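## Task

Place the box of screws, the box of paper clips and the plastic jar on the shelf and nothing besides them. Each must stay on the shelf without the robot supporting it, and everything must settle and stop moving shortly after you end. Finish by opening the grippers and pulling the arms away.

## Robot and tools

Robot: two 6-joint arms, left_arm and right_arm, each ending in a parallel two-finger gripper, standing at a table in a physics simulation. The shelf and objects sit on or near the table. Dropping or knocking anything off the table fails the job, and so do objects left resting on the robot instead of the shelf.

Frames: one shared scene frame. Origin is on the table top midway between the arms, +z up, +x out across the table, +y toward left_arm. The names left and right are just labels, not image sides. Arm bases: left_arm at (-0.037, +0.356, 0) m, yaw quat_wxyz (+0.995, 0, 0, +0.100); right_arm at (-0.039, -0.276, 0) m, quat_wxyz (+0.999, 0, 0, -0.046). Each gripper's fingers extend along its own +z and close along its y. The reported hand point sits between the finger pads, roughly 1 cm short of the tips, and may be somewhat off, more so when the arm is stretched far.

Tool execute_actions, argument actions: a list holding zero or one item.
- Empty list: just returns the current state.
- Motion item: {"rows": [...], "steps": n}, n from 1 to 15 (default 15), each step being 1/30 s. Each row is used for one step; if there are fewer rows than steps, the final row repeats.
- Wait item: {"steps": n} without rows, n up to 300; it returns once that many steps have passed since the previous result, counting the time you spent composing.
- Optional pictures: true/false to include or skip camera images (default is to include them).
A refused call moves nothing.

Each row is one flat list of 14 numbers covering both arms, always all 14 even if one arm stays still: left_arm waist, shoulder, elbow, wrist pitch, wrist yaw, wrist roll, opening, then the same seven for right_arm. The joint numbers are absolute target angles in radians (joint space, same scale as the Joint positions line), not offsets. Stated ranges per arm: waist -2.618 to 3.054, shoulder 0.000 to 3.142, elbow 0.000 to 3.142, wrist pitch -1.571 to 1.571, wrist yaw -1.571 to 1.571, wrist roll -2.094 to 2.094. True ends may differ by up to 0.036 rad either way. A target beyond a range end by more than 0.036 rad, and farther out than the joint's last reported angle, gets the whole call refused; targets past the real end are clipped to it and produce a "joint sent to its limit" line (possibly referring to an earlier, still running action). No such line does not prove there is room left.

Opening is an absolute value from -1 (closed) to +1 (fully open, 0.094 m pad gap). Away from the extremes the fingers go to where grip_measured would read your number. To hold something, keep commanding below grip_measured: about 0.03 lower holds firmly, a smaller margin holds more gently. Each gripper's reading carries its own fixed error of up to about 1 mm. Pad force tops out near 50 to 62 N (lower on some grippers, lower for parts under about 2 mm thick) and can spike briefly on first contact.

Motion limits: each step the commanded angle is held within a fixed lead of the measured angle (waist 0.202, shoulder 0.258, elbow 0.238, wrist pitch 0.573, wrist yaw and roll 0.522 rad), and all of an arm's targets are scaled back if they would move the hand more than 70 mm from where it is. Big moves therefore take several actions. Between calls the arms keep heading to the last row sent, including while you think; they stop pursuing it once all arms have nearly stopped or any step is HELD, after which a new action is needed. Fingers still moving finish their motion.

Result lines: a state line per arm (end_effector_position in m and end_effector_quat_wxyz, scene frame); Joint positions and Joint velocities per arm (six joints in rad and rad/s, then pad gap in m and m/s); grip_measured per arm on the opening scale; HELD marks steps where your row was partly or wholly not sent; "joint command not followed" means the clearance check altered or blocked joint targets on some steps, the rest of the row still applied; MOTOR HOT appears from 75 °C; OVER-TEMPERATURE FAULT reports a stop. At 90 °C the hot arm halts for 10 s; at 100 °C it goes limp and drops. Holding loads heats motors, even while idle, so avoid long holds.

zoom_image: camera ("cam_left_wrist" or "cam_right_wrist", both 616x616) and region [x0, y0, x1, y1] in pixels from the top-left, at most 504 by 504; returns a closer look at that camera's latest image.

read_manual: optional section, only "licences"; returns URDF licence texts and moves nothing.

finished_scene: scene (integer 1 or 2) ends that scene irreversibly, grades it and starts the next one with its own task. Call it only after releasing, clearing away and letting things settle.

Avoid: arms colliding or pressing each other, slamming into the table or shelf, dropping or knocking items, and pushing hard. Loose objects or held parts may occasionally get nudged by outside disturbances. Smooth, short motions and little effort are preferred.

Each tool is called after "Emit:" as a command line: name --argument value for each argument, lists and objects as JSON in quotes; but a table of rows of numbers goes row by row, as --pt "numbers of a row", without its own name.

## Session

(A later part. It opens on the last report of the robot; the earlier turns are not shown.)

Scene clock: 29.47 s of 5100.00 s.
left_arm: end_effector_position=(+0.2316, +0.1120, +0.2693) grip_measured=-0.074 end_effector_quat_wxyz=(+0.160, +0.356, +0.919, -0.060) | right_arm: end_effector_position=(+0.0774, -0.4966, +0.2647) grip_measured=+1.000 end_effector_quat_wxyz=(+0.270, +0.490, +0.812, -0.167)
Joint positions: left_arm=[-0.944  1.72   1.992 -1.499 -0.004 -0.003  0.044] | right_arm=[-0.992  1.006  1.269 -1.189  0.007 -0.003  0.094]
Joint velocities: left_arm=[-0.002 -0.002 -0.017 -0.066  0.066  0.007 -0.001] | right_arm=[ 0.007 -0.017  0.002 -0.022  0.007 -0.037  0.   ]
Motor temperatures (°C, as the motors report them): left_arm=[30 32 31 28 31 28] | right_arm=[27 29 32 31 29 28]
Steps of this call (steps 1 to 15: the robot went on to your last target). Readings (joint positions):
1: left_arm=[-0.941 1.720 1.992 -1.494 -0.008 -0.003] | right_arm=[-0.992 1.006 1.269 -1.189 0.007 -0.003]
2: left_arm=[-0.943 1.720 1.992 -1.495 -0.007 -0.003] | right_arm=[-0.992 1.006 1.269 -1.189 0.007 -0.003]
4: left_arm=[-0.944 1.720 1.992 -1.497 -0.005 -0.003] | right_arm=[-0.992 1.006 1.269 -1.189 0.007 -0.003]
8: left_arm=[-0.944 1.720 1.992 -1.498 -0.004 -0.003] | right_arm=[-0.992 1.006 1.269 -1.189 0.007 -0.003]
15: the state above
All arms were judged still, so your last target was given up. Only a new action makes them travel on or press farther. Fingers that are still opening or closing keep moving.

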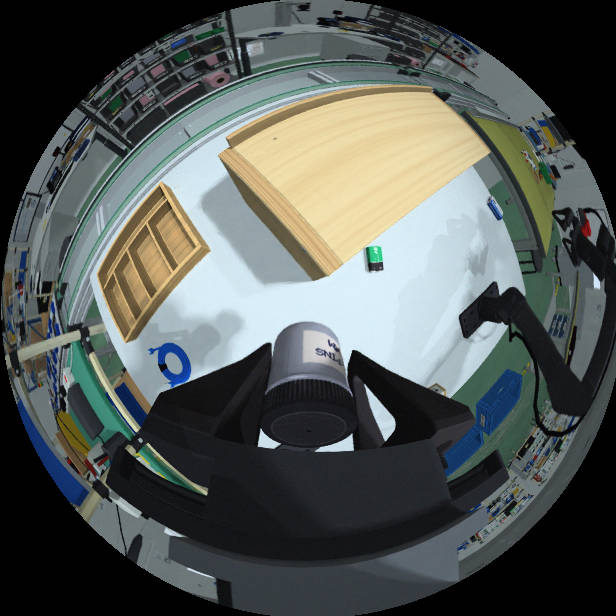

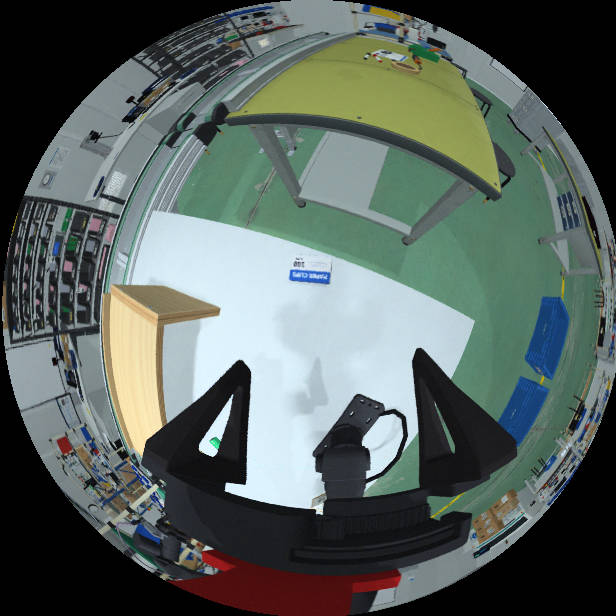

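Emit:
execute_actions --actions '[{"rows":[[-1.46,1.75,2.0,-1.5,0,0,-0.105,-1.0,1.0,1.3,-1.2,0,0,1]]}]' --pictures false

Emit:
execute_actions --actions '[{"rows":[[-1.46,1.9,1.95,-1.45,0,0,-0.105,-1.0,1.0,1.3,-1.2,0,0,1],[-1.46,1.95,1.9,-1.4,0,0,-0.105,-1.0,1.0,1.3,-1.2,0,0,1],[-1.46,2.0,1.85,-1.35,0,0,-0.105,-1.0,1.0,1.3,-1.2,0,0,1],[-1.46,2.0,1.8,-1.3,0,0,-0.105,-1.0,1.0,1.3,-1.2,0,0,1],[-1.46,2.03,1.75,-1.25,0,0,-0.105,-1.0,1.0,1.3,-1.2,0,0,1],[-1.46,2.04,1.7,-1.2,0,0,-0.105,-1.0,1.0,1.3,-1.2,0,0,1],[-1.46,2.05,1.65,-1.15,0,0,-0.105,-1.0,1.0,1.3,-1.2,0,0,1],[-1.46,2.05,1.62,-1.12,0,0,-0.105,-1.0,1.0,1.3,-1.2,0,0,1],[-1.46,2.055,1.6,-1.1,0,0,-0.105,-1.0,1.0,1.3,-1.2,0,0,1],[-1.46,2.055,1.59,-1.085,0,0,-0.105,-1.0,1.0,1.3,-1.2,0,0,1]]}]' --pictures false

Emit:
execute_actions --actions '[{"steps":15}]' --pictures false

Emit:
execute_actions --actions '[{"rows":[[-1.46,2.055,1.59,-1.085,0,0,1,-1.0,1.0,1.3,-1.2,0,0,1]],"steps":10}]' --pictures false

Emit:
execute_actions --actions '[{"rows":[[-1.46,2.0,2.0,-1.5,0,0,1,-1.0,1.0,1.3,-1.2,0,0,1]],"steps":10}]' --pictures false

Emit:
execute_actions --actions '[{"rows":[[-1.2,1.2,1.5,-1.3,0,0,1,-1.0,1.0,1.3,-1.2,0,0,1]]}]' --pictures false

Emit:
execute_actions --actions '[{"rows":[[0.2,1.0,1.3,-1.2,0,0,1,0.9,1.0,1.3,-1.2,0,0,1]]}]' --pictures false

Emit:
execute_actions --actions '[{"steps":45}]'

Scene clock: 33.27 s of 5100.00 s.
left_arm: end_effector_position=(+0.0685, +0.0043, +0.2438) grip_measured=-0.074 end_effector_quat_wxyz=(+0.102, +0.590, +0.796, -0.085) | right_arm: end_effector_position=(+0.0774, -0.4966, +0.2647) grip_measured=+1.000 end_effector_quat_wxyz=(+0.270, +0.490, +0.812, -0.167)
Joint positions: left_arm=[-1.477  1.774  1.969 -1.5    0.014 -0.003  0.044] | right_arm=[-0.992  1.006  1.269 -1.189  0.007 -0.003  0.094]
Joint velocities: left_arm=[ 0.203  0.007  0.017  0.037 -0.139 -0.037 -0.   ] | right_arm=[ 0.007 -0.007 -0.002  0.022  0.007 -0.037  0.   ]
Motor temperatures (°C, as the motors report them): left_arm=[30 32 31 29 31 28] | right_arm=[27 29 32 31 29 28]
Steps of this call (steps 1 to 99: nothing new was sent; steps 100 to 114: all 15 steps of this action). Readings (joint positions):
100: left_arm=[-0.965 1.728 1.969 -1.525 -0.017 -0.003] | right_arm=[-0.992 1.006 1.269 -1.189 0.007 -0.003]
101: left_arm=[-1.007 1.731 1.969 -1.524 -0.026 -0.003] | right_arm=[-0.992 1.006 1.269 -1.189 0.007 -0.003]
103: left_arm=[-1.134 1.745 1.969 -1.517 -0.025 -0.003] | right_arm=[-0.992 1.006 1.269 -1.189 0.007 -0.003]
107: left_arm=[-1.409 1.773 1.969 -1.500 -0.008 -0.003] | right_arm=[-0.992 1.006 1.269 -1.189 0.007 -0.003]
114: the state above

Scene clock: 33.77 s of 5100.00 s.
left_arm: end_effector_position=(+0.0743, +0.0045, +0.0343) grip_measured=-0.084 end_effector_quat_wxyz=(-0.043, +0.589, +0.807, +0.028) | right_arm: end_effector_position=(+0.0774, -0.4966, +0.2647) grip_measured=+1.000 end_effector_quat_wxyz=(+0.270, +0.490, +0.812, -0.167)
Joint positions: left_arm=[-1.465  2.09   1.584 -1.167  0.006 -0.003  0.043] | right_arm=[-0.992  1.006  1.269 -1.189  0.007 -0.003  0.094]
Joint velocities: left_arm=[-0.007 -0.178  0.002  0.476 -0.051  0.007  0.001] | right_arm=[ 0.002 -0.012  0.002  0.037  0.081  0.037  0.   ]
Motor temperatures (°C, as the motors report them): left_arm=[30 32 31 29 31 28] | right_arm=[27 29 32 31 29 28]
Steps of this call (steps 1 to 15: all 15 steps of this action). Readings (joint positions):
1: left_arm=[-1.471 1.785 1.969 -1.499 0.011 -0.003] | right_arm=[-0.992 1.006 1.269 -1.189 0.007 -0.003]
2: left_arm=[-1.467 1.803 1.966 -1.491 0.009 -0.003] | right_arm=[-0.992 1.006 1.269 -1.189 0.007 -0.003]
4: left_arm=[-1.465 1.858 1.933 -1.451 0.007 -0.003] | right_arm=[-0.992 1.006 1.269 -1.189 0.007 -0.003]
8: left_arm=[-1.465 1.987 1.759 -1.311 0.007 -0.003] | right_arm=[-0.992 1.006 1.269 -1.189 0.007 -0.003]
15: the state above

Scene clock: 34.27 s of 5100.00 s.
left_arm: end_effector_position=(+0.0796, -0.0121, +0.0362) grip_measured=-0.084 end_effector_quat_wxyz=(-0.013, +0.590, +0.807, +0.006) | right_arm: end_effector_position=(+0.0774, -0.4966, +0.2647) grip_measured=+1.000 end_effector_quat_wxyz=(+0.270, +0.490, +0.812, -0.167)
Joint positions: left_arm=[-1.465  2.082  1.584 -1.1    0.006 -0.003  0.043] | right_arm=[-0.992  1.006  1.269 -1.189  0.007 -0.003  0.094]
Joint velocities: left_arm=[-0.002  0.002 -0.002 -0.022 -0.037  0.007 -0.   ] | right_arm=[ 0.012  0.012 -0.007 -0.037  0.022  0.037  0.   ]
Motor temperatures (°C, as the motors report them): left_arm=[30 33 31 29 31 28] | right_arm=[27 29 32 31 29 28]
Steps of this call (steps 1 to 15: the robot went on to your last target). Readings (joint positions):
1: left_arm=[-1.465 2.086 1.584 -1.150 0.006 -0.003] | right_arm=[-0.992 1.006 1.269 -1.189 0.007 -0.003]
2: left_arm=[-1.465 2.083 1.584 -1.138 0.006 -0.003] | right_arm=[-0.992 1.006 1.269 -1.189 0.007 -0.003]
4: left_arm=[-1.465 2.082 1.584 -1.120 0.006 -0.003] | right_arm=[-0.992 1.006 1.269 -1.189 0.007 -0.003]
8: left_arm=[-1.465 2.082 1.584 -1.105 0.006 -0.003] | right_arm=[-0.992 1.006 1.269 -1.189 0.007 -0.003]
15: the state above

Scene clock: 34.60 s of 5100.00 s.
left_arm: end_effector_position=(+0.0796, -0.0121, +0.0362) grip_measured=+1.000 end_effector_quat_wxyz=(-0.012, +0.590, +0.807, +0.006) | right_arm: end_effector_position=(+0.0774, -0.4966, +0.2647) grip_measured=+1.000 end_effector_quat_wxyz=(+0.270, +0.490, +0.812, -0.167)
Joint positions: left_arm=[-1.465  2.082  1.584 -1.1    0.006 -0.003  0.094] | right_arm=[-0.992  1.006  1.269 -1.189  0.007 -0.003  0.094]
Joint velocities: left_arm=[-0.007 -0.012  0.002  0.022  0.066 -0.022  0.   ] | right_arm=[-0.022  0.012  0.002  0.095  0.037 -0.022  0.   ]
Motor temperatures (°C, as the motors report them): left_arm=[30 33 31 29 31 28] | right_arm=[27 29 32 31 29 28]
Steps of this call (steps 1 to 10: all 10 steps of this action). Readings (joint positions):
1: left_arm=[-1.465 2.082 1.584 -1.100 0.006 -0.003] | right_arm=[-0.992 1.006 1.269 -1.189 0.007 -0.003]
2: left_arm=[-1.465 2.082 1.584 -1.100 0.006 -0.003] | right_arm=[-0.992 1.006 1.269 -1.189 0.007 -0.003]
4: left_arm=[-1.465 2.082 1.584 -1.100 0.006 -0.003] | right_arm=[-0.992 1.006 1.269 -1.189 0.007 -0.003]
8: left_arm=[-1.465 2.082 1.584 -1.100 0.006 -0.003] | right_arm=[-0.992 1.006 1.269 -1.189 0.007 -0.003]
10: the state above

Scene clock: 34.93 s of 5100.00 s.
left_arm: end_effector_position=(+0.0871, -0.0358, +0.1666) grip_measured=+1.000 end_effector_quat_wxyz=(+0.054, +0.589, +0.805, -0.043) | right_arm: end_effector_position=(+0.0774, -0.4966, +0.2647) grip_measured=+1.000 end_effector_quat_wxyz=(+0.270, +0.490, +0.812, -0.167)
Joint positions: left_arm=[-1.465  2.005  1.983 -1.411  0.006 -0.003  0.094] | right_arm=[-0.992  1.006  1.269 -1.189  0.007 -0.003  0.094]
Joint velocities: left_arm=[-0.012 -0.422  0.261 -0.447  0.022 -0.022  0.   ] | right_arm=[ 0.007  0.007 -0.012 -0.066 -0.007 -0.007  0.   ]
Motor temperatures (°C, as the motors report them): left_arm=[30 33 31 29 31 28] | right_arm=[27 29 32 31 29 28]
Steps of this call (steps 1 to 10: all 10 steps of this action). Readings (joint positions):
1: left_arm=[-1.465 2.085 1.613 -1.147 0.006 -0.003] | right_arm=[-0.992 1.006 1.269 -1.189 0.007 -0.003]
2: left_arm=[-1.465 2.088 1.655 -1.208 0.006 -0.003] | right_arm=[-0.992 1.006 1.269 -1.189 0.007 -0.003]
4: left_arm=[-1.465 2.082 1.756 -1.295 0.006 -0.003] | right_arm=[-0.992 1.006 1.269 -1.189 0.007 -0.003]
8: left_arm=[-1.465 2.039 1.949 -1.384 0.006 -0.003] | right_arm=[-0.992 1.006 1.269 -1.189 0.007 -0.003]
10: the state above

Scene clock: 35.43 s of 5100.00 s.
left_arm: end_effector_position=(+0.1099, +0.1358, +0.2959) grip_measured=+1.000 end_effector_quat_wxyz=(+0.262, +0.452, +0.841, -0.139) | right_arm: end_effector_position=(+0.0774, -0.4966, +0.2647) grip_measured=+1.000 end_effector_quat_wxyz=(+0.270, +0.490, +0.812, -0.167)
Joint positions: left_arm=[-1.191  1.159  1.508 -1.318 -0.005 -0.003  0.094] | right_arm=[-0.992  1.006  1.269 -1.189  0.007 -0.003  0.094]
Joint velocities: left_arm=[-0.007 -0.056 -0.002 -0.022 -0.007  0.007  0.   ] | right_arm=[-0.012  0.002  0.002  0.037  0.037  0.007  0.   ]
Motor temperatures (°C, as the motors report them): left_arm=[30 33 31 29 31 28] | right_arm=[27 29 32 31 29 28]
Steps of this call (steps 1 to 15: all 15 steps of this action). Readings (joint positions):
1: left_arm=[-1.453 1.963 1.945 -1.382 0.012 -0.003] | right_arm=[-0.992 1.006 1.269 -1.189 0.007 -0.003]
2: left_arm=[-1.429 1.909 1.879 -1.356 0.018 -0.003] | right_arm=[-0.992 1.006 1.269 -1.189 0.007 -0.003]
4: left_arm=[-1.342 1.791 1.745 -1.336 0.019 -0.003] | right_arm=[-0.992 1.006 1.269 -1.189 0.007 -0.003]
8: left_arm=[-1.176 1.499 1.507 -1.326 -0.008 -0.003] | right_arm=[-0.992 1.006 1.269 -1.189 0.007 -0.003]
15: the state above

Scene clock: 35.93 s of 5100.00 s.
left_arm: end_effector_position=(+0.2111, +0.3829, +0.2685) grip_measured=+1.000 end_effector_quat_wxyz=(+0.311, -0.050, +0.949, +0.015) | right_arm: end_effector_position=(+0.2104, -0.2714, +0.2647) grip_measured=+1.000 end_effector_quat_wxyz=(+0.317, -0.008, +0.948, +0.002)
Joint positions: left_arm=[-0.095  1.024  1.301 -1.213  0.003 -0.001  0.094] | right_arm=[ 0.11   1.006  1.269 -1.189  0.003  0.     0.094]
Joint velocities: left_arm=[ 2.142 -0.007 -0.007  0.051 -0.007 -0.007  0.   ] | right_arm=[ 2.151  0.007  0.007  0.081 -0.081 -0.051  0.   ]
Motor temperatures (°C, as the motors report them): left_arm=[30 33 31 29 31 28] | right_arm=[27 29 32 31 29 28]
Steps of this call (steps 1 to 15: all 15 steps of this action). Readings (joint positions):
1: left_arm=[-1.157 1.130 1.466 -1.276 0.012 -0.001] | right_arm=[-0.955 1.006 1.269 -1.189 0.024 0.000]
2: left_arm=[-1.089 1.092 1.401 -1.244 0.014 -0.001] | right_arm=[-0.883 1.006 1.269 -1.189 0.024 0.000]
4: left_arm=[-0.934 1.040 1.320 -1.246 0.008 -0.001] | right_arm=[-0.730 1.006 1.269 -1.189 0.017 0.000]
8: left_arm=[-0.628 1.024 1.301 -1.235 0.004 -0.001] | right_arm=[-0.424 1.006 1.269 -1.189 0.009 0.000]
15: the state above

Scene clock: 37.43 s of 5100.00 s.
left_arm: end_effector_position=(+0.1931, +0.4535, +0.2688) grip_measured=+1.000 end_effector_quat_wxyz=(+0.306, -0.187, +0.931, +0.063) | right_arm: end_effector_position=(+0.1329, -0.0956, +0.2647) grip_measured=+1.000 end_effector_quat_wxyz=(+0.290, -0.371, +0.873, +0.128)
Joint positions: left_arm=[ 0.193  1.024  1.301 -1.212 -0.004 -0.001  0.094] | right_arm=[ 0.892  1.006  1.269 -1.189 -0.011  0.     0.094]
Joint velocities: left_arm=[ 0.007  0.002 -0.002  0.051  0.066 -0.051  0.   ] | right_arm=[-0.002  0.007 -0.012 -0.022 -0.081 -0.066  0.   ]
Motor temperatures (°C, as the motors report them): left_arm=[30 32 31 29 31 28] | right_arm=[27 29 32 31 29 28]
Steps of this call (steps 1 to 30: the robot went on to your last target; steps 31 to 45: nothing new was sent). Readings (joint positions):
1: left_arm=[-0.019 1.024 1.301 -1.212 0.002 -0.001] | right_arm=[0.187 1.006 1.269 -1.189 0.002 0.000]
2: left_arm=[0.057 1.024 1.301 -1.212 0.002 -0.001] | right_arm=[0.263 1.006 1.269 -1.189 0.002 0.000]
4: left_arm=[0.165 1.024 1.301 -1.212 -0.007 -0.001] | right_arm=[0.416 1.006 1.269 -1.189 0.002 0.000]
8: left_arm=[0.193 1.024 1.301 -1.212 -0.008 -0.001] | right_arm=[0.721 1.006 1.269 -1.189 0.001 0.000]
45: the state above
All arms were judged still, so your last target was given up. Only a new action makes them travel on or press farther. Fingers that are still opening or closing keep moving.

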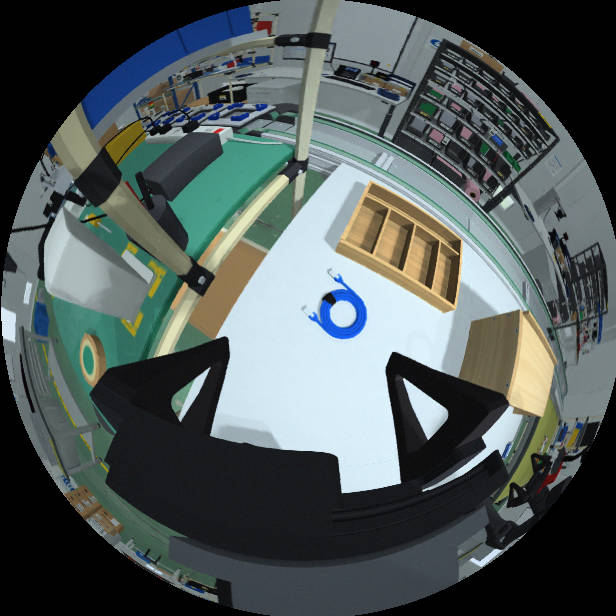

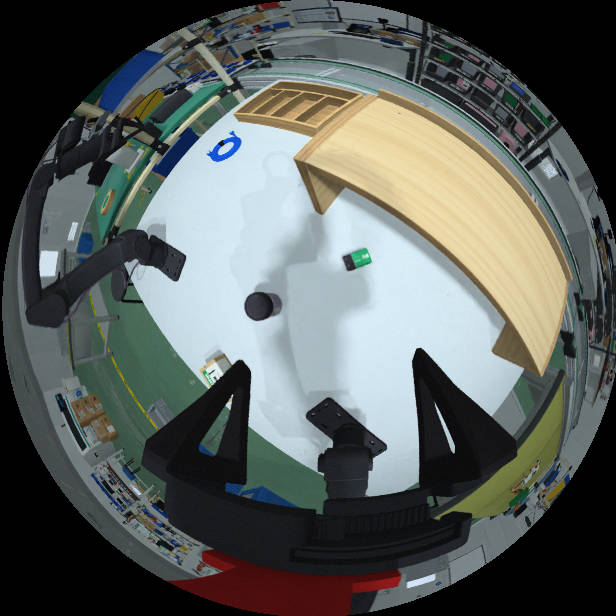

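Emit:
execute_actions --actions '[{"rows":[[0.2,1.0,1.3,-1.2,0,0,1,1.24,0.79,0.505,-0.615,0,0,1]]}]' --pictures false

Emit:
execute_actions --actions '[{"steps":20}]'

Emit:
execute_actions --actions '[{"rows":[[0.2,1.0,1.3,-1.2,0,0,1,1.24,0.98,0.45,-0.37,0,0,1],[0.2,1.0,1.3,-1.2,0,0,1,1.24,0.98,0.45,-0.37,0,0,1],[0.2,1.0,1.3,-1.2,0,0,1,1.24,0.98,0.45,-0.37,0,0,1],[0.2,1.0,1.3,-1.2,0,0,1,1.24,1.16,0.41,-0.128,0,0,1]]}]' --pictures false

Emit:
execute_actions --actions '[{"steps":15}]'

Scene clock: 39.63 s of 5100.00 s.
left_arm: end_effector_position=(+0.1931, +0.4535, +0.2688) grip_measured=+1.000 end_effector_quat_wxyz=(+0.306, -0.187, +0.931, +0.063) | right_arm: end_effector_position=(+0.0534, -0.0719, +0.0808) grip_measured=+1.000 end_effector_quat_wxyz=(+0.239, -0.516, +0.808, +0.157)
Joint positions: left_arm=[ 0.193  1.024  1.301 -1.212 -0.004 -0.001  0.094] | right_arm=[ 1.232  0.803  0.485 -0.673 -0.006  0.003  0.094]
Joint velocities: left_arm=[ 0.002  0.007  0.007 -0.007  0.066 -0.037  0.   ] | right_arm=[-0.017  0.002  0.017  0.418  0.037 -0.051  0.   ]
Motor temperatures (°C, as the motors report them): left_arm=[30 32 31 29 31 28] | right_arm=[27 29 32 31 29 28]
Steps of this call (steps 1 to 51: nothing new was sent; steps 52 to 66: all 15 steps of this action). Readings (joint positions):
52: left_arm=[0.193 1.024 1.301 -1.212 -0.004 -0.001] | right_arm=[0.930 0.970 1.217 -1.093 0.009 0.003]
53: left_arm=[0.193 1.024 1.301 -1.212 -0.004 -0.001] | right_arm=[1.001 0.913 1.132 -0.971 0.011 0.003]
55: left_arm=[0.193 1.024 1.301 -1.212 -0.004 -0.001] | right_arm=[1.147 0.816 0.980 -0.824 0.005 0.003]
59: left_arm=[0.193 1.024 1.301 -1.212 -0.004 -0.001] | right_arm=[1.232 0.782 0.692 -0.676 -0.006 0.003]
66: the state above

Scene clock: 40.30 s of 5100.00 s.
left_arm: end_effector_position=(+0.1931, +0.4535, +0.2688) grip_measured=+1.000 end_effector_quat_wxyz=(+0.306, -0.187, +0.931, +0.063) | right_arm: end_effector_position=(+0.0574, -0.0631, +0.0875) grip_measured=+1.000 end_effector_quat_wxyz=(+0.258, -0.512, +0.802, +0.169)
Joint positions: left_arm=[ 0.193  1.024  1.301 -1.212 -0.004 -0.001  0.094] | right_arm=[ 1.232  0.803  0.485 -0.626 -0.006  0.003  0.094]
Joint velocities: left_arm=[-0.012 -0.007 -0.007 -0.037  0.022 -0.022  0.   ] | right_arm=[-0.017 -0.007  0.002 -0.037  0.037 -0.037  0.   ]
Motor temperatures (°C, as the motors report them): left_arm=[30 32 31 30 31 28] | right_arm=[27 29 32 31 29 28]
Steps of this call (steps 1 to 20: the robot went on to your last target). Readings (joint positions):
1: left_arm=[0.193 1.024 1.301 -1.212 -0.004 -0.001] | right_arm=[1.232 0.803 0.485 -0.661 -0.006 0.003]
2: left_arm=[0.193 1.024 1.301 -1.212 -0.004 -0.001] | right_arm=[1.232 0.803 0.485 -0.653 -0.006 0.003]
4: left_arm=[0.193 1.024 1.301 -1.212 -0.004 -0.001] | right_arm=[1.232 0.803 0.485 -0.642 -0.006 0.003]
8: left_arm=[0.193 1.024 1.301 -1.212 -0.004 -0.001] | right_arm=[1.232 0.803 0.485 -0.631 -0.006 0.003]
20: the state above

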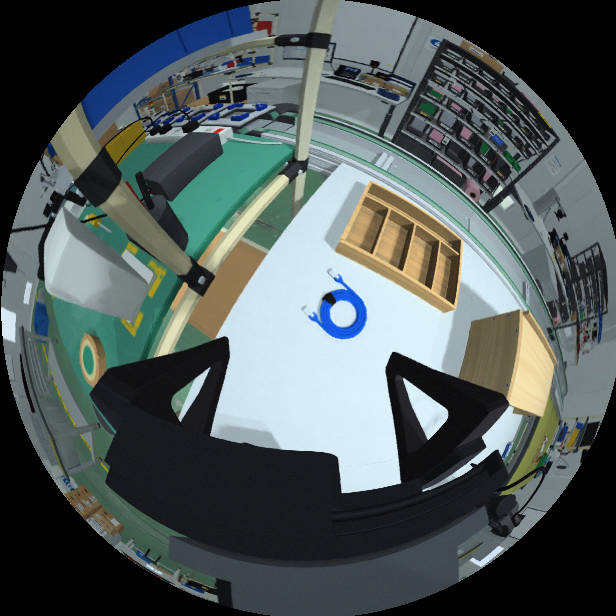

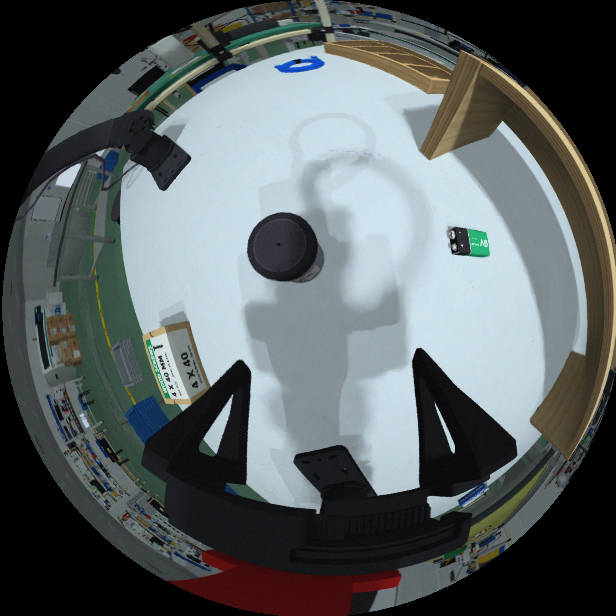

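Scene clock: 40.80 s of 5100.00 s.
left_arm: end_effector_position=(+0.1931, +0.4535, +0.2688) grip_measured=+1.000 end_effector_quat_wxyz=(+0.306, -0.187, +0.931, +0.063) | right_arm: end_effector_position=(+0.0798, -0.0147, +0.0398) grip_measured=+1.000 end_effector_quat_wxyz=(+0.267, -0.510, +0.798, +0.175)
Joint positions: left_arm=[ 0.193  1.024  1.301 -1.212 -0.004 -0.001  0.094] | right_arm=[ 1.232  1.17   0.416 -0.166 -0.006  0.003  0.094]
Joint velocities: left_arm=[ 0.002 -0.002  0.012  0.007  0.051 -0.022  0.   ] | right_arm=[-0.007 -0.002 -0.002  0.242 -0.007 -0.037  0.   ]
Motor temperatures (°C, as the motors report them): left_arm=[30 32 31 30 31 28] | right_arm=[27 29 32 31 29 28]
Steps of this call (steps 1 to 15: all 15 steps of this action). Readings (joint positions):
1: left_arm=[0.193 1.024 1.301 -1.212 -0.004 -0.001] | right_arm=[1.232 0.827 0.483 -0.598 -0.006 0.003]
2: left_arm=[0.193 1.024 1.301 -1.212 -0.004 -0.001] | right_arm=[1.232 0.878 0.483 -0.547 -0.006 0.003]
4: left_arm=[0.193 1.024 1.301 -1.212 -0.004 -0.001] | right_arm=[1.232 0.986 0.473 -0.442 -0.006 0.003]
8: left_arm=[0.193 1.024 1.301 -1.212 -0.004 -0.001] | right_arm=[1.232 1.166 0.429 -0.256 -0.006 0.003]
15: the state above

Scene clock: 41.30 s of 5100.00 s.
left_arm: end_effector_position=(+0.1931, +0.4535, +0.2688) grip_measured=+1.000 end_effector_quat_wxyz=(+0.306, -0.187, +0.931, +0.063) | right_arm: end_effector_position=(+0.0820, -0.0100, +0.0438) grip_measured=+1.000 end_effector_quat_wxyz=(+0.278, -0.508, +0.795, +0.182)
Joint positions: left_arm=[ 0.193  1.024  1.301 -1.212 -0.004 -0.001  0.094] | right_arm=[ 1.232  1.17   0.416 -0.139 -0.006  0.003  0.094]
Joint velocities: left_arm=[-0.002 -0.017 -0.017 -0.066  0.066 -0.037  0.   ] | right_arm=[ 0.002  0.002  0.007 -0.051 -0.022  0.022  0.   ]
Motor temperatures (°C, as the motors report them): left_arm=[30 32 31 30 31 28] | right_arm=[27 29 32 31 29 28]
Steps of this call (steps 1 to 15: the robot went on to your last target). Readings (joint positions):
1: left_arm=[0.193 1.024 1.301 -1.212 -0.004 -0.001] | right_arm=[1.232 1.170 0.416 -0.159 -0.006 0.003]
2: left_arm=[0.193 1.024 1.301 -1.212 -0.004 -0.001] | right_arm=[1.232 1.170 0.416 -0.154 -0.006 0.003]
4: left_arm=[0.193 1.024 1.301 -1.212 -0.004 -0.001] | right_arm=[1.232 1.170 0.416 -0.148 -0.006 0.003]
8: left_arm=[0.193 1.024 1.301 -1.212 -0.004 -0.001] | right_arm=[1.232 1.170 0.416 -0.142 -0.006 0.003]
15: the state above

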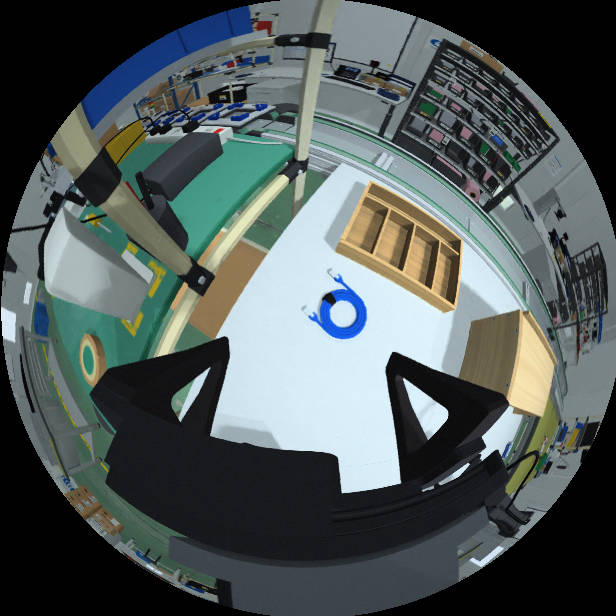

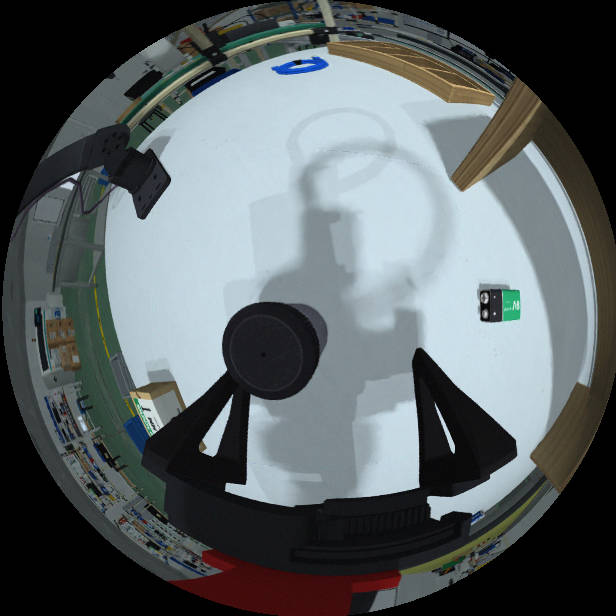

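Emit:
execute_actions --actions '[{"rows":[[0.2,1.0,1.3,-1.2,0,0,1,1.33,1.16,0.41,-0.128,0,0,1]]}]'

Scene clock: 42.33 s of 5100.00 s.
left_arm: end_effector_position=(+0.1931, +0.4535, +0.2688) grip_measured=+1.000 end_effector_quat_wxyz=(+0.306, -0.187, +0.931, +0.063) | right_arm: end_effector_position=(+0.0582, -0.0002, +0.0441) grip_measured=+1.000 end_effector_quat_wxyz=(+0.271, -0.543, +0.771, +0.193)
Joint positions: left_arm=[ 0.193  1.024  1.301 -1.212 -0.004 -0.001  0.094] | right_arm=[ 1.323  1.17   0.416 -0.138 -0.001  0.003  0.094]
Joint velocities: left_arm=[-0.017 -0.017  0.002 -0.051 -0.007 -0.007  0.   ] | right_arm=[-0.017 -0.002  0.007 -0.022  0.051  0.037  0.   ]
Motor temperatures (°C, as the motors report them): left_arm=[30 32 31 30 31 28] | right_arm=[27 29 32 31 29 28]
Steps of this call (steps 1 to 15: the robot went on to your last target; step 16: nothing new was sent; steps 17 to 31: all 15 steps of this action). Readings (joint positions):
17: left_arm=[0.193 1.024 1.301 -1.212 -0.004 -0.001] | right_arm=[1.247 1.170 0.416 -0.139 0.002 0.003]
18: left_arm=[0.193 1.024 1.301 -1.212 -0.004 -0.001] | right_arm=[1.275 1.170 0.416 -0.139 0.003 0.003]
20: left_arm=[0.193 1.024 1.301 -1.212 -0.004 -0.001] | right_arm=[1.315 1.170 0.416 -0.138 -0.000 0.003]
24: left_arm=[0.193 1.024 1.301 -1.212 -0.004 -0.001] | right_arm=[1.323 1.170 0.416 -0.138 -0.001 0.003]
31: the state above

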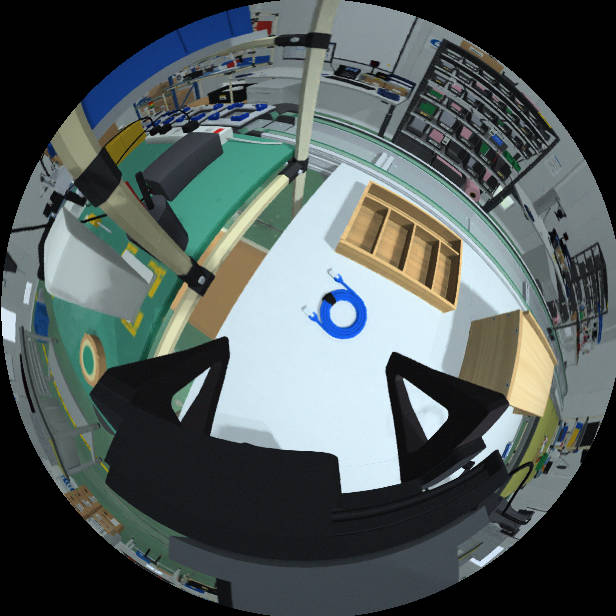

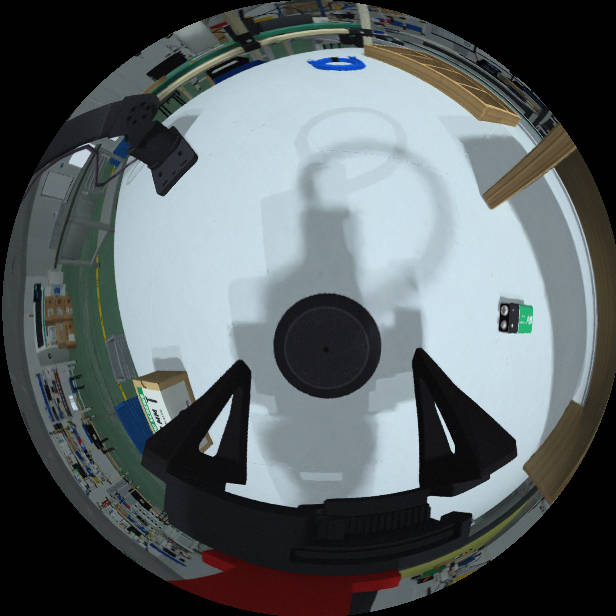

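Emit:
execute_actions --actions '[{"rows":[[0.2,1.0,1.3,-1.2,0,0,1,1.33,1.27,0.465,-0.087,0,0,1]]}]' --pictures false

Emit:
execute_actions --actions '[{"rows":[[0.2,1.0,1.3,-1.2,0,0,1,1.33,1.27,0.465,-0.087,0,0,-0.12]]}]'

Scene clock: 43.63 s of 5100.00 s.
left_arm: end_effector_position=(+0.1931, +0.4535, +0.2688) grip_measured=+1.000 end_effector_quat_wxyz=(+0.306, -0.187, +0.931, +0.063) | right_arm: end_effector_position=(+0.0604, +0.0063, +0.0311) grip_measured=+1.000 end_effector_quat_wxyz=(+0.257, -0.546, +0.776, +0.183)
Joint positions: left_arm=[ 0.193  1.024  1.301 -1.212 -0.004 -0.001  0.094] | right_arm=[ 1.323  1.267  0.437 -0.098 -0.001  0.003  0.094]
Joint velocities: left_arm=[-0.012  0.007  0.007 -0.007 -0.051  0.007  0.   ] | right_arm=[ 0.007 -0.027 -0.002 -0.022  0.066  0.081  0.   ]
Motor temperatures (°C, as the motors report them): left_arm=[30 31 31 30 31 28] | right_arm=[27 29 32 31 29 28]
Steps of this call (steps 1 to 15: the robot went on to your last target; steps 16 to 24: nothing new was sent; steps 25 to 39: all 15 steps of this action). Readings (joint positions):
25: left_arm=[0.193 1.024 1.301 -1.212 -0.004 -0.001] | right_arm=[1.323 1.184 0.419 -0.133 -0.001 0.003]
26: left_arm=[0.193 1.024 1.301 -1.212 -0.004 -0.001] | right_arm=[1.323 1.211 0.428 -0.123 -0.001 0.003]
28: left_arm=[0.193 1.024 1.301 -1.212 -0.004 -0.001] | right_arm=[1.323 1.255 0.437 -0.109 -0.001 0.003]
32: left_arm=[0.193 1.024 1.301 -1.212 -0.004 -0.001] | right_arm=[1.323 1.267 0.437 -0.104 -0.001 0.003]
39: the state above

Scene clock: 44.13 s of 5100.00 s.
left_arm: end_effector_position=(+0.1931, +0.4535, +0.2688) grip_measured=+1.000 end_effector_quat_wxyz=(+0.306, -0.187, +0.931, +0.063) | right_arm: end_effector_position=(+0.0606, +0.0065, +0.0312) grip_measured=-0.104 end_effector_quat_wxyz=(+0.258, -0.546, +0.776, +0.183)
Joint positions: left_arm=[ 0.193  1.024  1.301 -1.212 -0.004 -0.001  0.094] | right_arm=[ 1.323  1.267  0.437 -0.097 -0.001  0.003  0.042]
Joint velocities: left_arm=[-0.007 -0.007  0.007  0.037 -0.007 -0.051  0.   ] | right_arm=[-0.012  0.007 -0.012 -0.022 -0.007  0.022  0.   ]
Motor temperatures (°C, as the motors report them): left_arm=[30 31 31 30 31 28] | right_arm=[27 29 32 31 29 28]
Steps of this call (steps 1 to 15: all 15 steps of this action). Readings (joint positions):
1: left_arm=[0.193 1.024 1.301 -1.212 -0.004 -0.001] | right_arm=[1.323 1.267 0.437 -0.098 -0.001 0.003]
2: left_arm=[0.193 1.024 1.301 -1.212 -0.004 -0.001] | right_arm=[1.323 1.267 0.437 -0.098 -0.001 0.003]
4: left_arm=[0.193 1.024 1.301 -1.212 -0.004 -0.001] | right_arm=[1.323 1.267 0.437 -0.098 0.000 0.003]
8: left_arm=[0.193 1.024 1.301 -1.212 -0.004 -0.001] | right_arm=[1.323 1.267 0.437 -0.097 -0.001 0.003]
15: the state above

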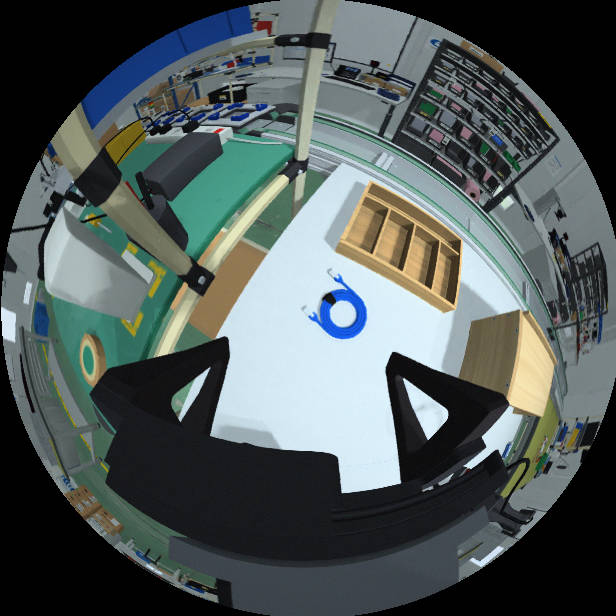

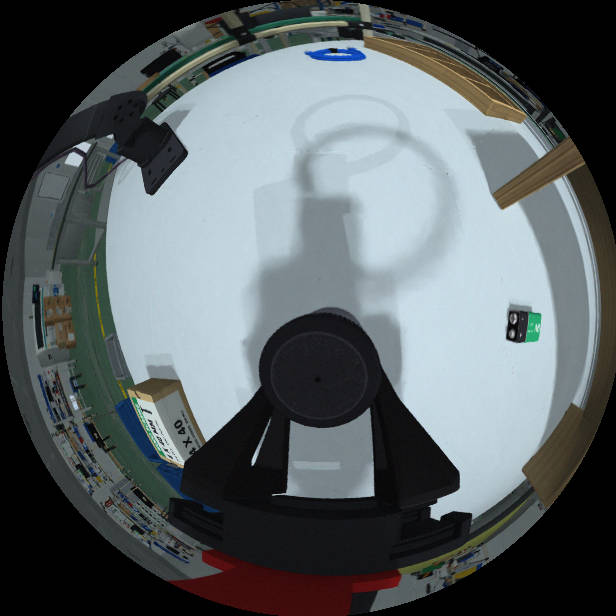

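Emit:
execute_actions --actions '[{"rows":[[0.2,1.0,1.3,-1.2,0,0,1,1.33,1.1,0.8,-0.6,0,0,-0.135],[0.2,1.0,1.3,-1.2,0,0,1,1.33,1.1,0.8,-0.6,0,0,-0.135],[0.2,1.0,1.3,-1.2,0,0,1,1.33,1.1,0.8,-0.6,0,0,-0.135],[0.2,1.0,1.3,-1.2,0,0,1,1.33,1.0,1.1,-1.0,0,0,-0.135],[0.2,1.0,1.3,-1.2,0,0,1,1.33,1.0,1.1,-1.0,0,0,-0.135],[0.2,1.0,1.3,-1.2,0,0,1,1.33,0.93,1.41,-1.4,0,0,-0.135]]}]' --pictures false

Emit:
execute_actions --actions '[{"rows":[[0.2,1.0,1.3,-1.2,0,0,1,0.1,0.93,1.41,-1.4,0,0,-0.135]]}]' --pictures false

Emit:
execute_actions --actions '[{"steps":30}]'

Scene clock: 46.60 s of 5100.00 s.
left_arm: end_effector_position=(+0.1931, +0.4535, +0.2688) grip_measured=+1.000 end_effector_quat_wxyz=(+0.306, -0.187, +0.931, +0.063) | right_arm: end_effector_position=(+0.0387, -0.0552, +0.3096) grip_measured=-0.113 end_effector_quat_wxyz=(+0.304, -0.534, +0.759, +0.216)
Joint positions: left_arm=[ 0.193  1.024  1.301 -1.212 -0.004 -0.001  0.094] | right_arm=[ 1.323  0.941  1.372 -1.237 -0.001  0.003  0.042]
Joint velocities: left_arm=[ 0.007 -0.002 -0.002 -0.022 -0.007 -0.095  0.   ] | right_arm=[ 0.012 -0.32   0.911 -0.549 -0.037  0.007 -0.001]
Motor temperatures (°C, as the motors report them): left_arm=[30 31 31 30 31 28] | right_arm=[27 29 32 31 29 28]
Steps of this call (steps 1 to 15: the robot went on to your last target; steps 16 to 59: nothing new was sent; steps 60 to 74: all 15 steps of this action). Readings (joint positions):
60: left_arm=[0.193 1.024 1.301 -1.212 -0.004 -0.001] | right_arm=[1.323 1.249 0.474 -0.186 -0.001 0.003]
61: left_arm=[0.193 1.024 1.301 -1.212 -0.004 -0.001] | right_arm=[1.323 1.217 0.526 -0.303 -0.001 0.003]
63: left_arm=[0.193 1.024 1.301 -1.212 -0.004 -0.001] | right_arm=[1.323 1.152 0.644 -0.459 -0.001 0.003]
67: left_arm=[0.193 1.024 1.301 -1.212 -0.004 -0.001] | right_arm=[1.323 1.005 0.903 -0.790 -0.001 0.003]
74: the state above

Scene clock: 47.10 s of 5100.00 s.
left_arm: end_effector_position=(+0.1931, +0.4535, +0.2688) grip_measured=+1.000 end_effector_quat_wxyz=(+0.306, -0.187, +0.931, +0.063) | right_arm: end_effector_position=(+0.1638, -0.2501, +0.2986) grip_measured=-0.113 end_effector_quat_wxyz=(+0.321, -0.058, +0.945, +0.021)
Joint positions: left_arm=[ 0.193  1.024  1.301 -1.212 -0.004 -0.001  0.094] | right_arm=[ 0.215  0.93   1.405 -1.39  -0.002  0.001  0.042]
Joint velocities: left_arm=[ 0.002  0.007 -0.007  0.007 -0.081  0.022  0.   ] | right_arm=[-2.024 -0.002 -0.022 -0.022  0.095 -0.007  0.   ]
Motor temperatures (°C, as the motors report them): left_arm=[30 31 31 30 31 28] | right_arm=[27 29 32 31 29 28]
Steps of this call (steps 1 to 15: all 15 steps of this action). Readings (joint positions):
1: left_arm=[0.193 1.024 1.301 -1.212 -0.004 -0.001] | right_arm=[1.282 0.931 1.395 -1.254 -0.021 0.001]
2: left_arm=[0.193 1.024 1.301 -1.212 -0.004 -0.001] | right_arm=[1.209 0.923 1.404 -1.271 -0.022 0.001]
4: left_arm=[0.193 1.024 1.301 -1.212 -0.004 -0.001] | right_arm=[1.054 0.921 1.405 -1.312 -0.014 0.001]
8: left_arm=[0.193 1.024 1.301 -1.212 -0.004 -0.001] | right_arm=[0.747 0.930 1.405 -1.368 -0.007 0.001]
15: the state above

Scene clock: 48.10 s of 5100.00 s.
left_arm: end_effector_position=(+0.1931, +0.4535, +0.2688) grip_measured=+1.000 end_effector_quat_wxyz=(+0.306, -0.187, +0.931, +0.063) | right_arm: end_effector_position=(+0.1623, -0.2735, +0.2962) grip_measured=-0.113 end_effector_quat_wxyz=(+0.314, -0.006, +0.949, -0.002)
Joint positions: left_arm=[ 0.193  1.024  1.301 -1.212 -0.004 -0.001  0.094] | right_arm=[ 0.11   0.93   1.405 -1.406  0.01   0.001  0.042]
Joint velocities: left_arm=[ 0.007  0.002 -0.017 -0.037 -0.051 -0.066  0.   ] | right_arm=[ 0.007 -0.002  0.002  0.007 -0.022 -0.037  0.001]
Motor temperatures (°C, as the motors report them): left_arm=[30 31 31 30 31 28] | right_arm=[27 29 32 31 29 28]
Steps of this call (steps 1 to 30: the robot went on to your last target). Readings (joint positions):
1: left_arm=[0.193 1.024 1.301 -1.212 -0.004 -0.001] | right_arm=[0.160 0.930 1.405 -1.391 0.005 0.001]
2: left_arm=[0.193 1.024 1.301 -1.212 -0.004 -0.001] | right_arm=[0.129 0.930 1.405 -1.394 0.009 0.001]
4: left_arm=[0.193 1.024 1.301 -1.212 -0.004 -0.001] | right_arm=[0.111 0.930 1.405 -1.398 0.010 0.001]
8: left_arm=[0.193 1.024 1.301 -1.212 -0.004 -0.001] | right_arm=[0.110 0.930 1.405 -1.403 0.010 0.001]
30: the state above
All arms were judged still, so your last target was given up. Only a new action makes them travel on or press farther. Fingers that are still opening or closing keep moving.

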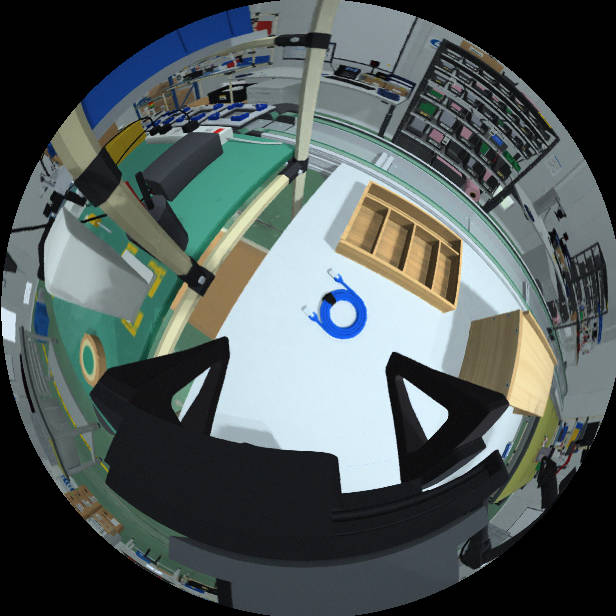

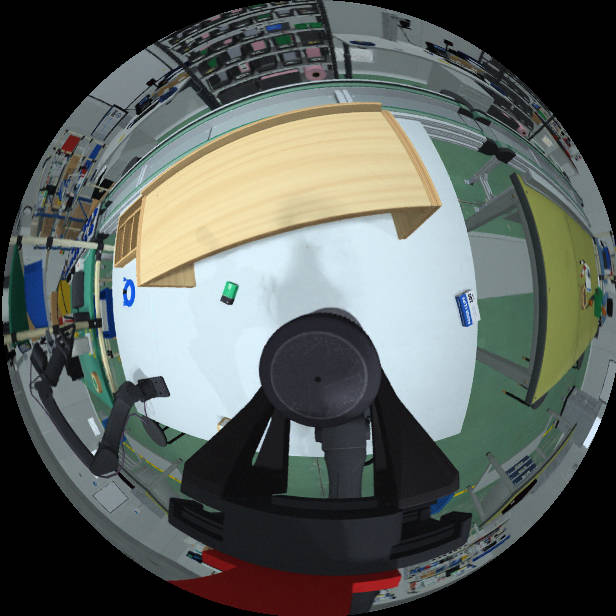

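Emit:
execute_actions --actions '[{"rows":[[0.2,1.0,1.3,-1.2,0,0,1,0.1,1.2,1.6,-1.3,0,0,-0.135],[0.2,1.0,1.3,-1.2,0,0,1,0.1,1.2,1.6,-1.3,0,0,-0.135],[0.2,1.0,1.3,-1.2,0,0,1,0.1,1.2,1.6,-1.3,0,0,-0.135],[0.2,1.0,1.3,-1.2,0,0,1,0.1,1.4,1.75,-1.25,0,0,-0.135],[0.2,1.0,1.3,-1.2,0,0,1,0.1,1.4,1.75,-1.25,0,0,-0.135],[0.2,1.0,1.3,-1.2,0,0,1,0.1,1.64,1.89,-1.15,0,0,-0.135]]}]' --pictures false

Emit:
execute_actions --actions '[{"steps":20}]'

Scene clock: 49.50 s of 5100.00 s.
left_arm: end_effector_position=(+0.1931, +0.4535, +0.2688) grip_measured=+1.000 end_effector_quat_wxyz=(+0.306, -0.187, +0.931, +0.063) | right_arm: end_effector_position=(+0.3781, -0.2698, +0.2676) grip_measured=-0.113 end_effector_quat_wxyz=(+0.275, -0.006, +0.962, -0.002)
Joint positions: left_arm=[ 0.193  1.024  1.301 -1.212 -0.004 -0.001  0.094] | right_arm=[ 0.11   1.697  1.856 -1.174  0.01   0.001  0.042]
Joint velocities: left_arm=[-0.007 -0.022  0.002 -0.007 -0.022 -0.022  0.   ] | right_arm=[-0.012  0.183 -0.022  0.051  0.007  0.081 -0.001]
Motor temperatures (°C, as the motors report them): left_arm=[30 31 31 31 31 28] | right_arm=[27 29 32 32 29 28]
Steps of this call (steps 1 to 27: nothing new was sent; steps 28 to 42: all 15 steps of this action). Readings (joint positions):
28: left_arm=[0.193 1.024 1.301 -1.212 -0.004 -0.001] | right_arm=[0.110 0.962 1.437 -1.429 0.010 0.001]
29: left_arm=[0.193 1.024 1.301 -1.212 -0.004 -0.001] | right_arm=[0.110 1.015 1.492 -1.442 0.010 0.001]
31: left_arm=[0.193 1.024 1.301 -1.212 -0.004 -0.001] | right_arm=[0.110 1.139 1.586 -1.400 0.010 0.001]
35: left_arm=[0.193 1.024 1.301 -1.212 -0.004 -0.001] | right_arm=[0.110 1.416 1.780 -1.301 0.010 0.001]
42: the state above

Scene clock: 50.17 s of 5100.00 s.
left_arm: end_effector_position=(+0.1931, +0.4535, +0.2688) grip_measured=+1.000 end_effector_quat_wxyz=(+0.306, -0.187, +0.931, +0.063) | right_arm: end_effector_position=(+0.3712, -0.2700, +0.2852) grip_measured=-0.113 end_effector_quat_wxyz=(+0.296, -0.006, +0.955, -0.002)
Joint positions: left_arm=[ 0.193  1.024  1.301 -1.212 -0.004 -0.001  0.094] | right_arm=[ 0.11   1.652  1.856 -1.173  0.01   0.001  0.042]
Joint velocities: left_arm=[ 0.002 -0.002  0.007 -0.022  0.007 -0.066  0.   ] | right_arm=[-0.012 -0.012 -0.002  0.051  0.022 -0.037 -0.   ]
Motor temperatures (°C, as the motors report them): left_arm=[30 31 31 31 31 28] | right_arm=[27 29 32 32 29 28]
Steps of this call (steps 1 to 20: the robot went on to your last target). Readings (joint positions):
1: left_arm=[0.193 1.024 1.301 -1.212 -0.004 -0.001] | right_arm=[0.110 1.699 1.856 -1.174 0.010 0.001]
2: left_arm=[0.193 1.024 1.301 -1.212 -0.004 -0.001] | right_arm=[0.110 1.695 1.856 -1.173 0.010 0.001]
4: left_arm=[0.193 1.024 1.301 -1.212 -0.004 -0.001] | right_arm=[0.110 1.679 1.856 -1.173 0.010 0.001]
8: left_arm=[0.193 1.024 1.301 -1.212 -0.004 -0.001] | right_arm=[0.110 1.654 1.856 -1.173 0.010 0.001]
20: the state above

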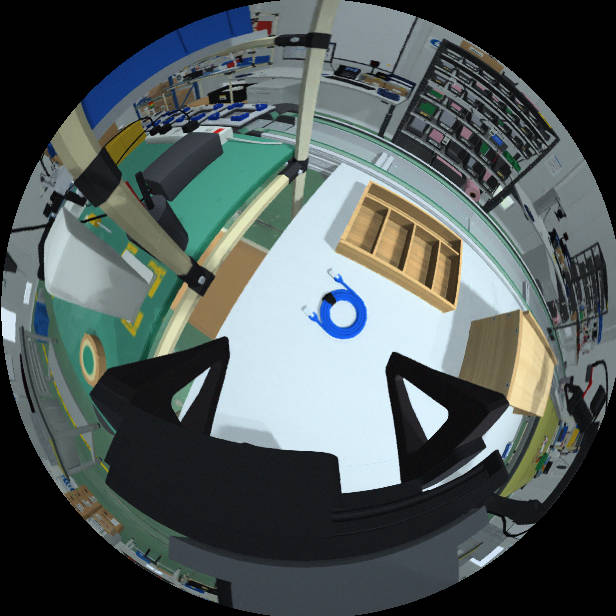

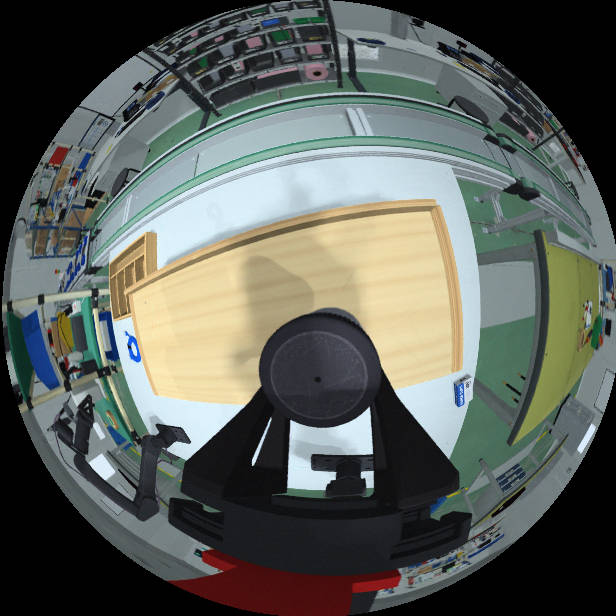

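Emit:
execute_actions --actions '[{"rows":[[0.2,1.0,1.3,-1.2,0,0,1,0.1,1.78,2.02,-1.12,0,0,-0.135],[0.2,1.0,1.3,-1.2,0,0,1,0.1,1.78,2.02,-1.12,0,0,-0.135],[0.2,1.0,1.3,-1.2,0,0,1,0.1,1.78,2.02,-1.12,0,0,-0.135],[0.2,1.0,1.3,-1.2,0,0,1,0.1,1.78,2.02,-1.12,0,0,-0.135],[0.2,1.0,1.3,-1.2,0,0,1,0.1,1.92,2.14,-1.085,0,0,-0.135]]}]' --pictures false

Emit:
execute_actions --actions '[{"steps":20}]'

Scene clock: 51.47 s of 5100.00 s.
left_arm: end_effector_position=(+0.1931, +0.4535, +0.2688) grip_measured=+1.000 end_effector_quat_wxyz=(+0.306, -0.187, +0.931, +0.063) | right_arm: end_effector_position=(+0.4565, -0.2685, +0.2603) grip_measured=-0.113 end_effector_quat_wxyz=(+0.308, -0.006, +0.951, -0.002)
Joint positions: left_arm=[ 0.193  1.024  1.301 -1.212 -0.004 -0.001  0.094] | right_arm=[ 0.11   1.948  2.106 -1.103  0.01   0.001  0.042]
Joint velocities: left_arm=[-0.002  0.017  0.002 -0.081  0.037 -0.007  0.   ] | right_arm=[-0.022 -0.066 -0.002  0.007  0.022 -0.007 -0.001]
Motor temperatures (°C, as the motors report them): left_arm=[30 31 31 31 31 28] | right_arm=[27 29 32 32 29 28]
Steps of this call (steps 1 to 15: the robot went on to your last target; steps 16 to 24: nothing new was sent; steps 25 to 39: all 15 steps of this action). Readings (joint positions):
25: left_arm=[0.193 1.024 1.301 -1.212 -0.004 -0.001] | right_arm=[0.110 1.673 1.888 -1.192 0.010 0.001]
26: left_arm=[0.193 1.024 1.301 -1.212 -0.004 -0.001] | right_arm=[0.110 1.702 1.933 -1.196 0.010 0.001]
28: left_arm=[0.193 1.024 1.301 -1.212 -0.004 -0.001] | right_arm=[0.110 1.750 1.982 -1.155 0.010 0.001]
32: left_arm=[0.193 1.024 1.301 -1.212 -0.004 -0.001] | right_arm=[0.110 1.892 2.104 -1.109 0.010 0.001]
39: the state above

Scene clock: 52.13 s of 5100.00 s.
left_arm: end_effector_position=(+0.1931, +0.4535, +0.2688) grip_measured=+1.000 end_effector_quat_wxyz=(+0.306, -0.187, +0.931, +0.063) | right_arm: end_effector_position=(+0.4556, -0.2685, +0.2636) grip_measured=-0.113 end_effector_quat_wxyz=(+0.311, -0.006, +0.950, -0.002)
Joint positions: left_arm=[ 0.193  1.024  1.301 -1.212 -0.004 -0.001  0.094] | right_arm=[ 0.11   1.941  2.106 -1.103  0.01   0.001  0.042]
Joint velocities: left_arm=[ 0.002  0.002 -0.012  0.007  0.022 -0.022  0.   ] | right_arm=[ 0.012 -0.002 -0.002 -0.037 -0.007  0.022 -0.001]
Motor temperatures (°C, as the motors report them): left_arm=[30 30 31 31 31 28] | right_arm=[27 29 32 32 29 28]
Steps of this call (steps 1 to 15: the robot went on to your last target; steps 16 to 20: nothing new was sent). Readings (joint positions):
1: left_arm=[0.193 1.024 1.301 -1.212 -0.004 -0.001] | right_arm=[0.110 1.946 2.106 -1.103 0.010 0.001]
2: left_arm=[0.193 1.024 1.301 -1.212 -0.004 -0.001] | right_arm=[0.110 1.944 2.106 -1.103 0.010 0.001]
4: left_arm=[0.193 1.024 1.301 -1.212 -0.004 -0.001] | right_arm=[0.110 1.942 2.106 -1.103 0.010 0.001]
8: left_arm=[0.193 1.024 1.301 -1.212 -0.004 -0.001] | right_arm=[0.110 1.941 2.106 -1.103 0.010 0.001]
20: the state above
All arms were judged still, so your last target was given up. Only a new action makes them travel on or press farther. Fingers that are still opening or closing keep moving.

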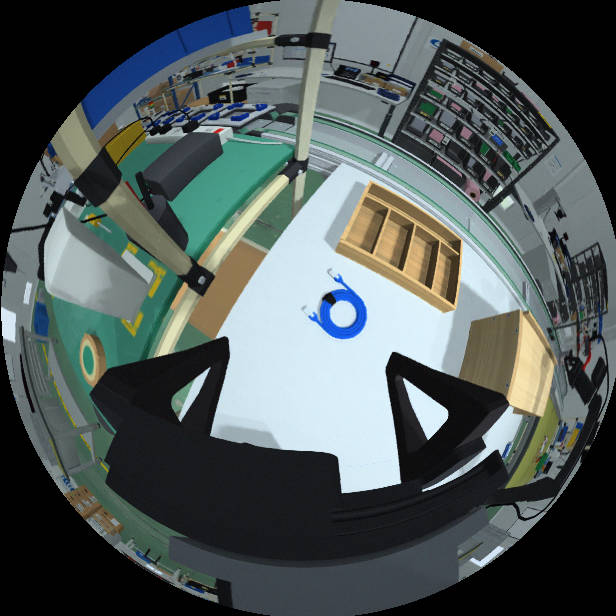

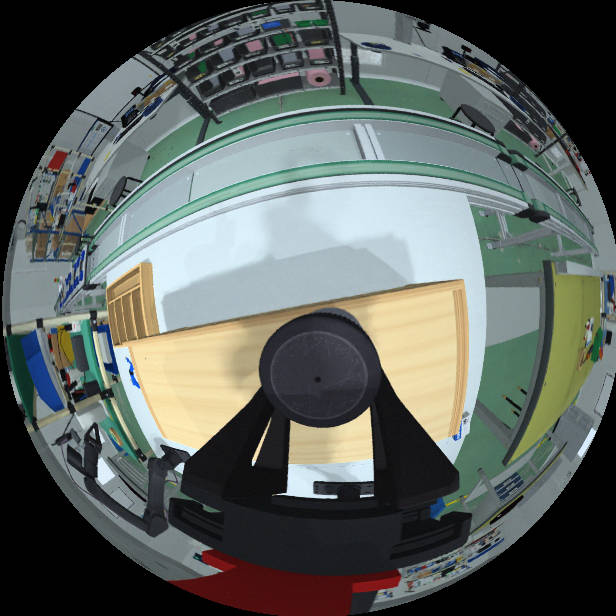

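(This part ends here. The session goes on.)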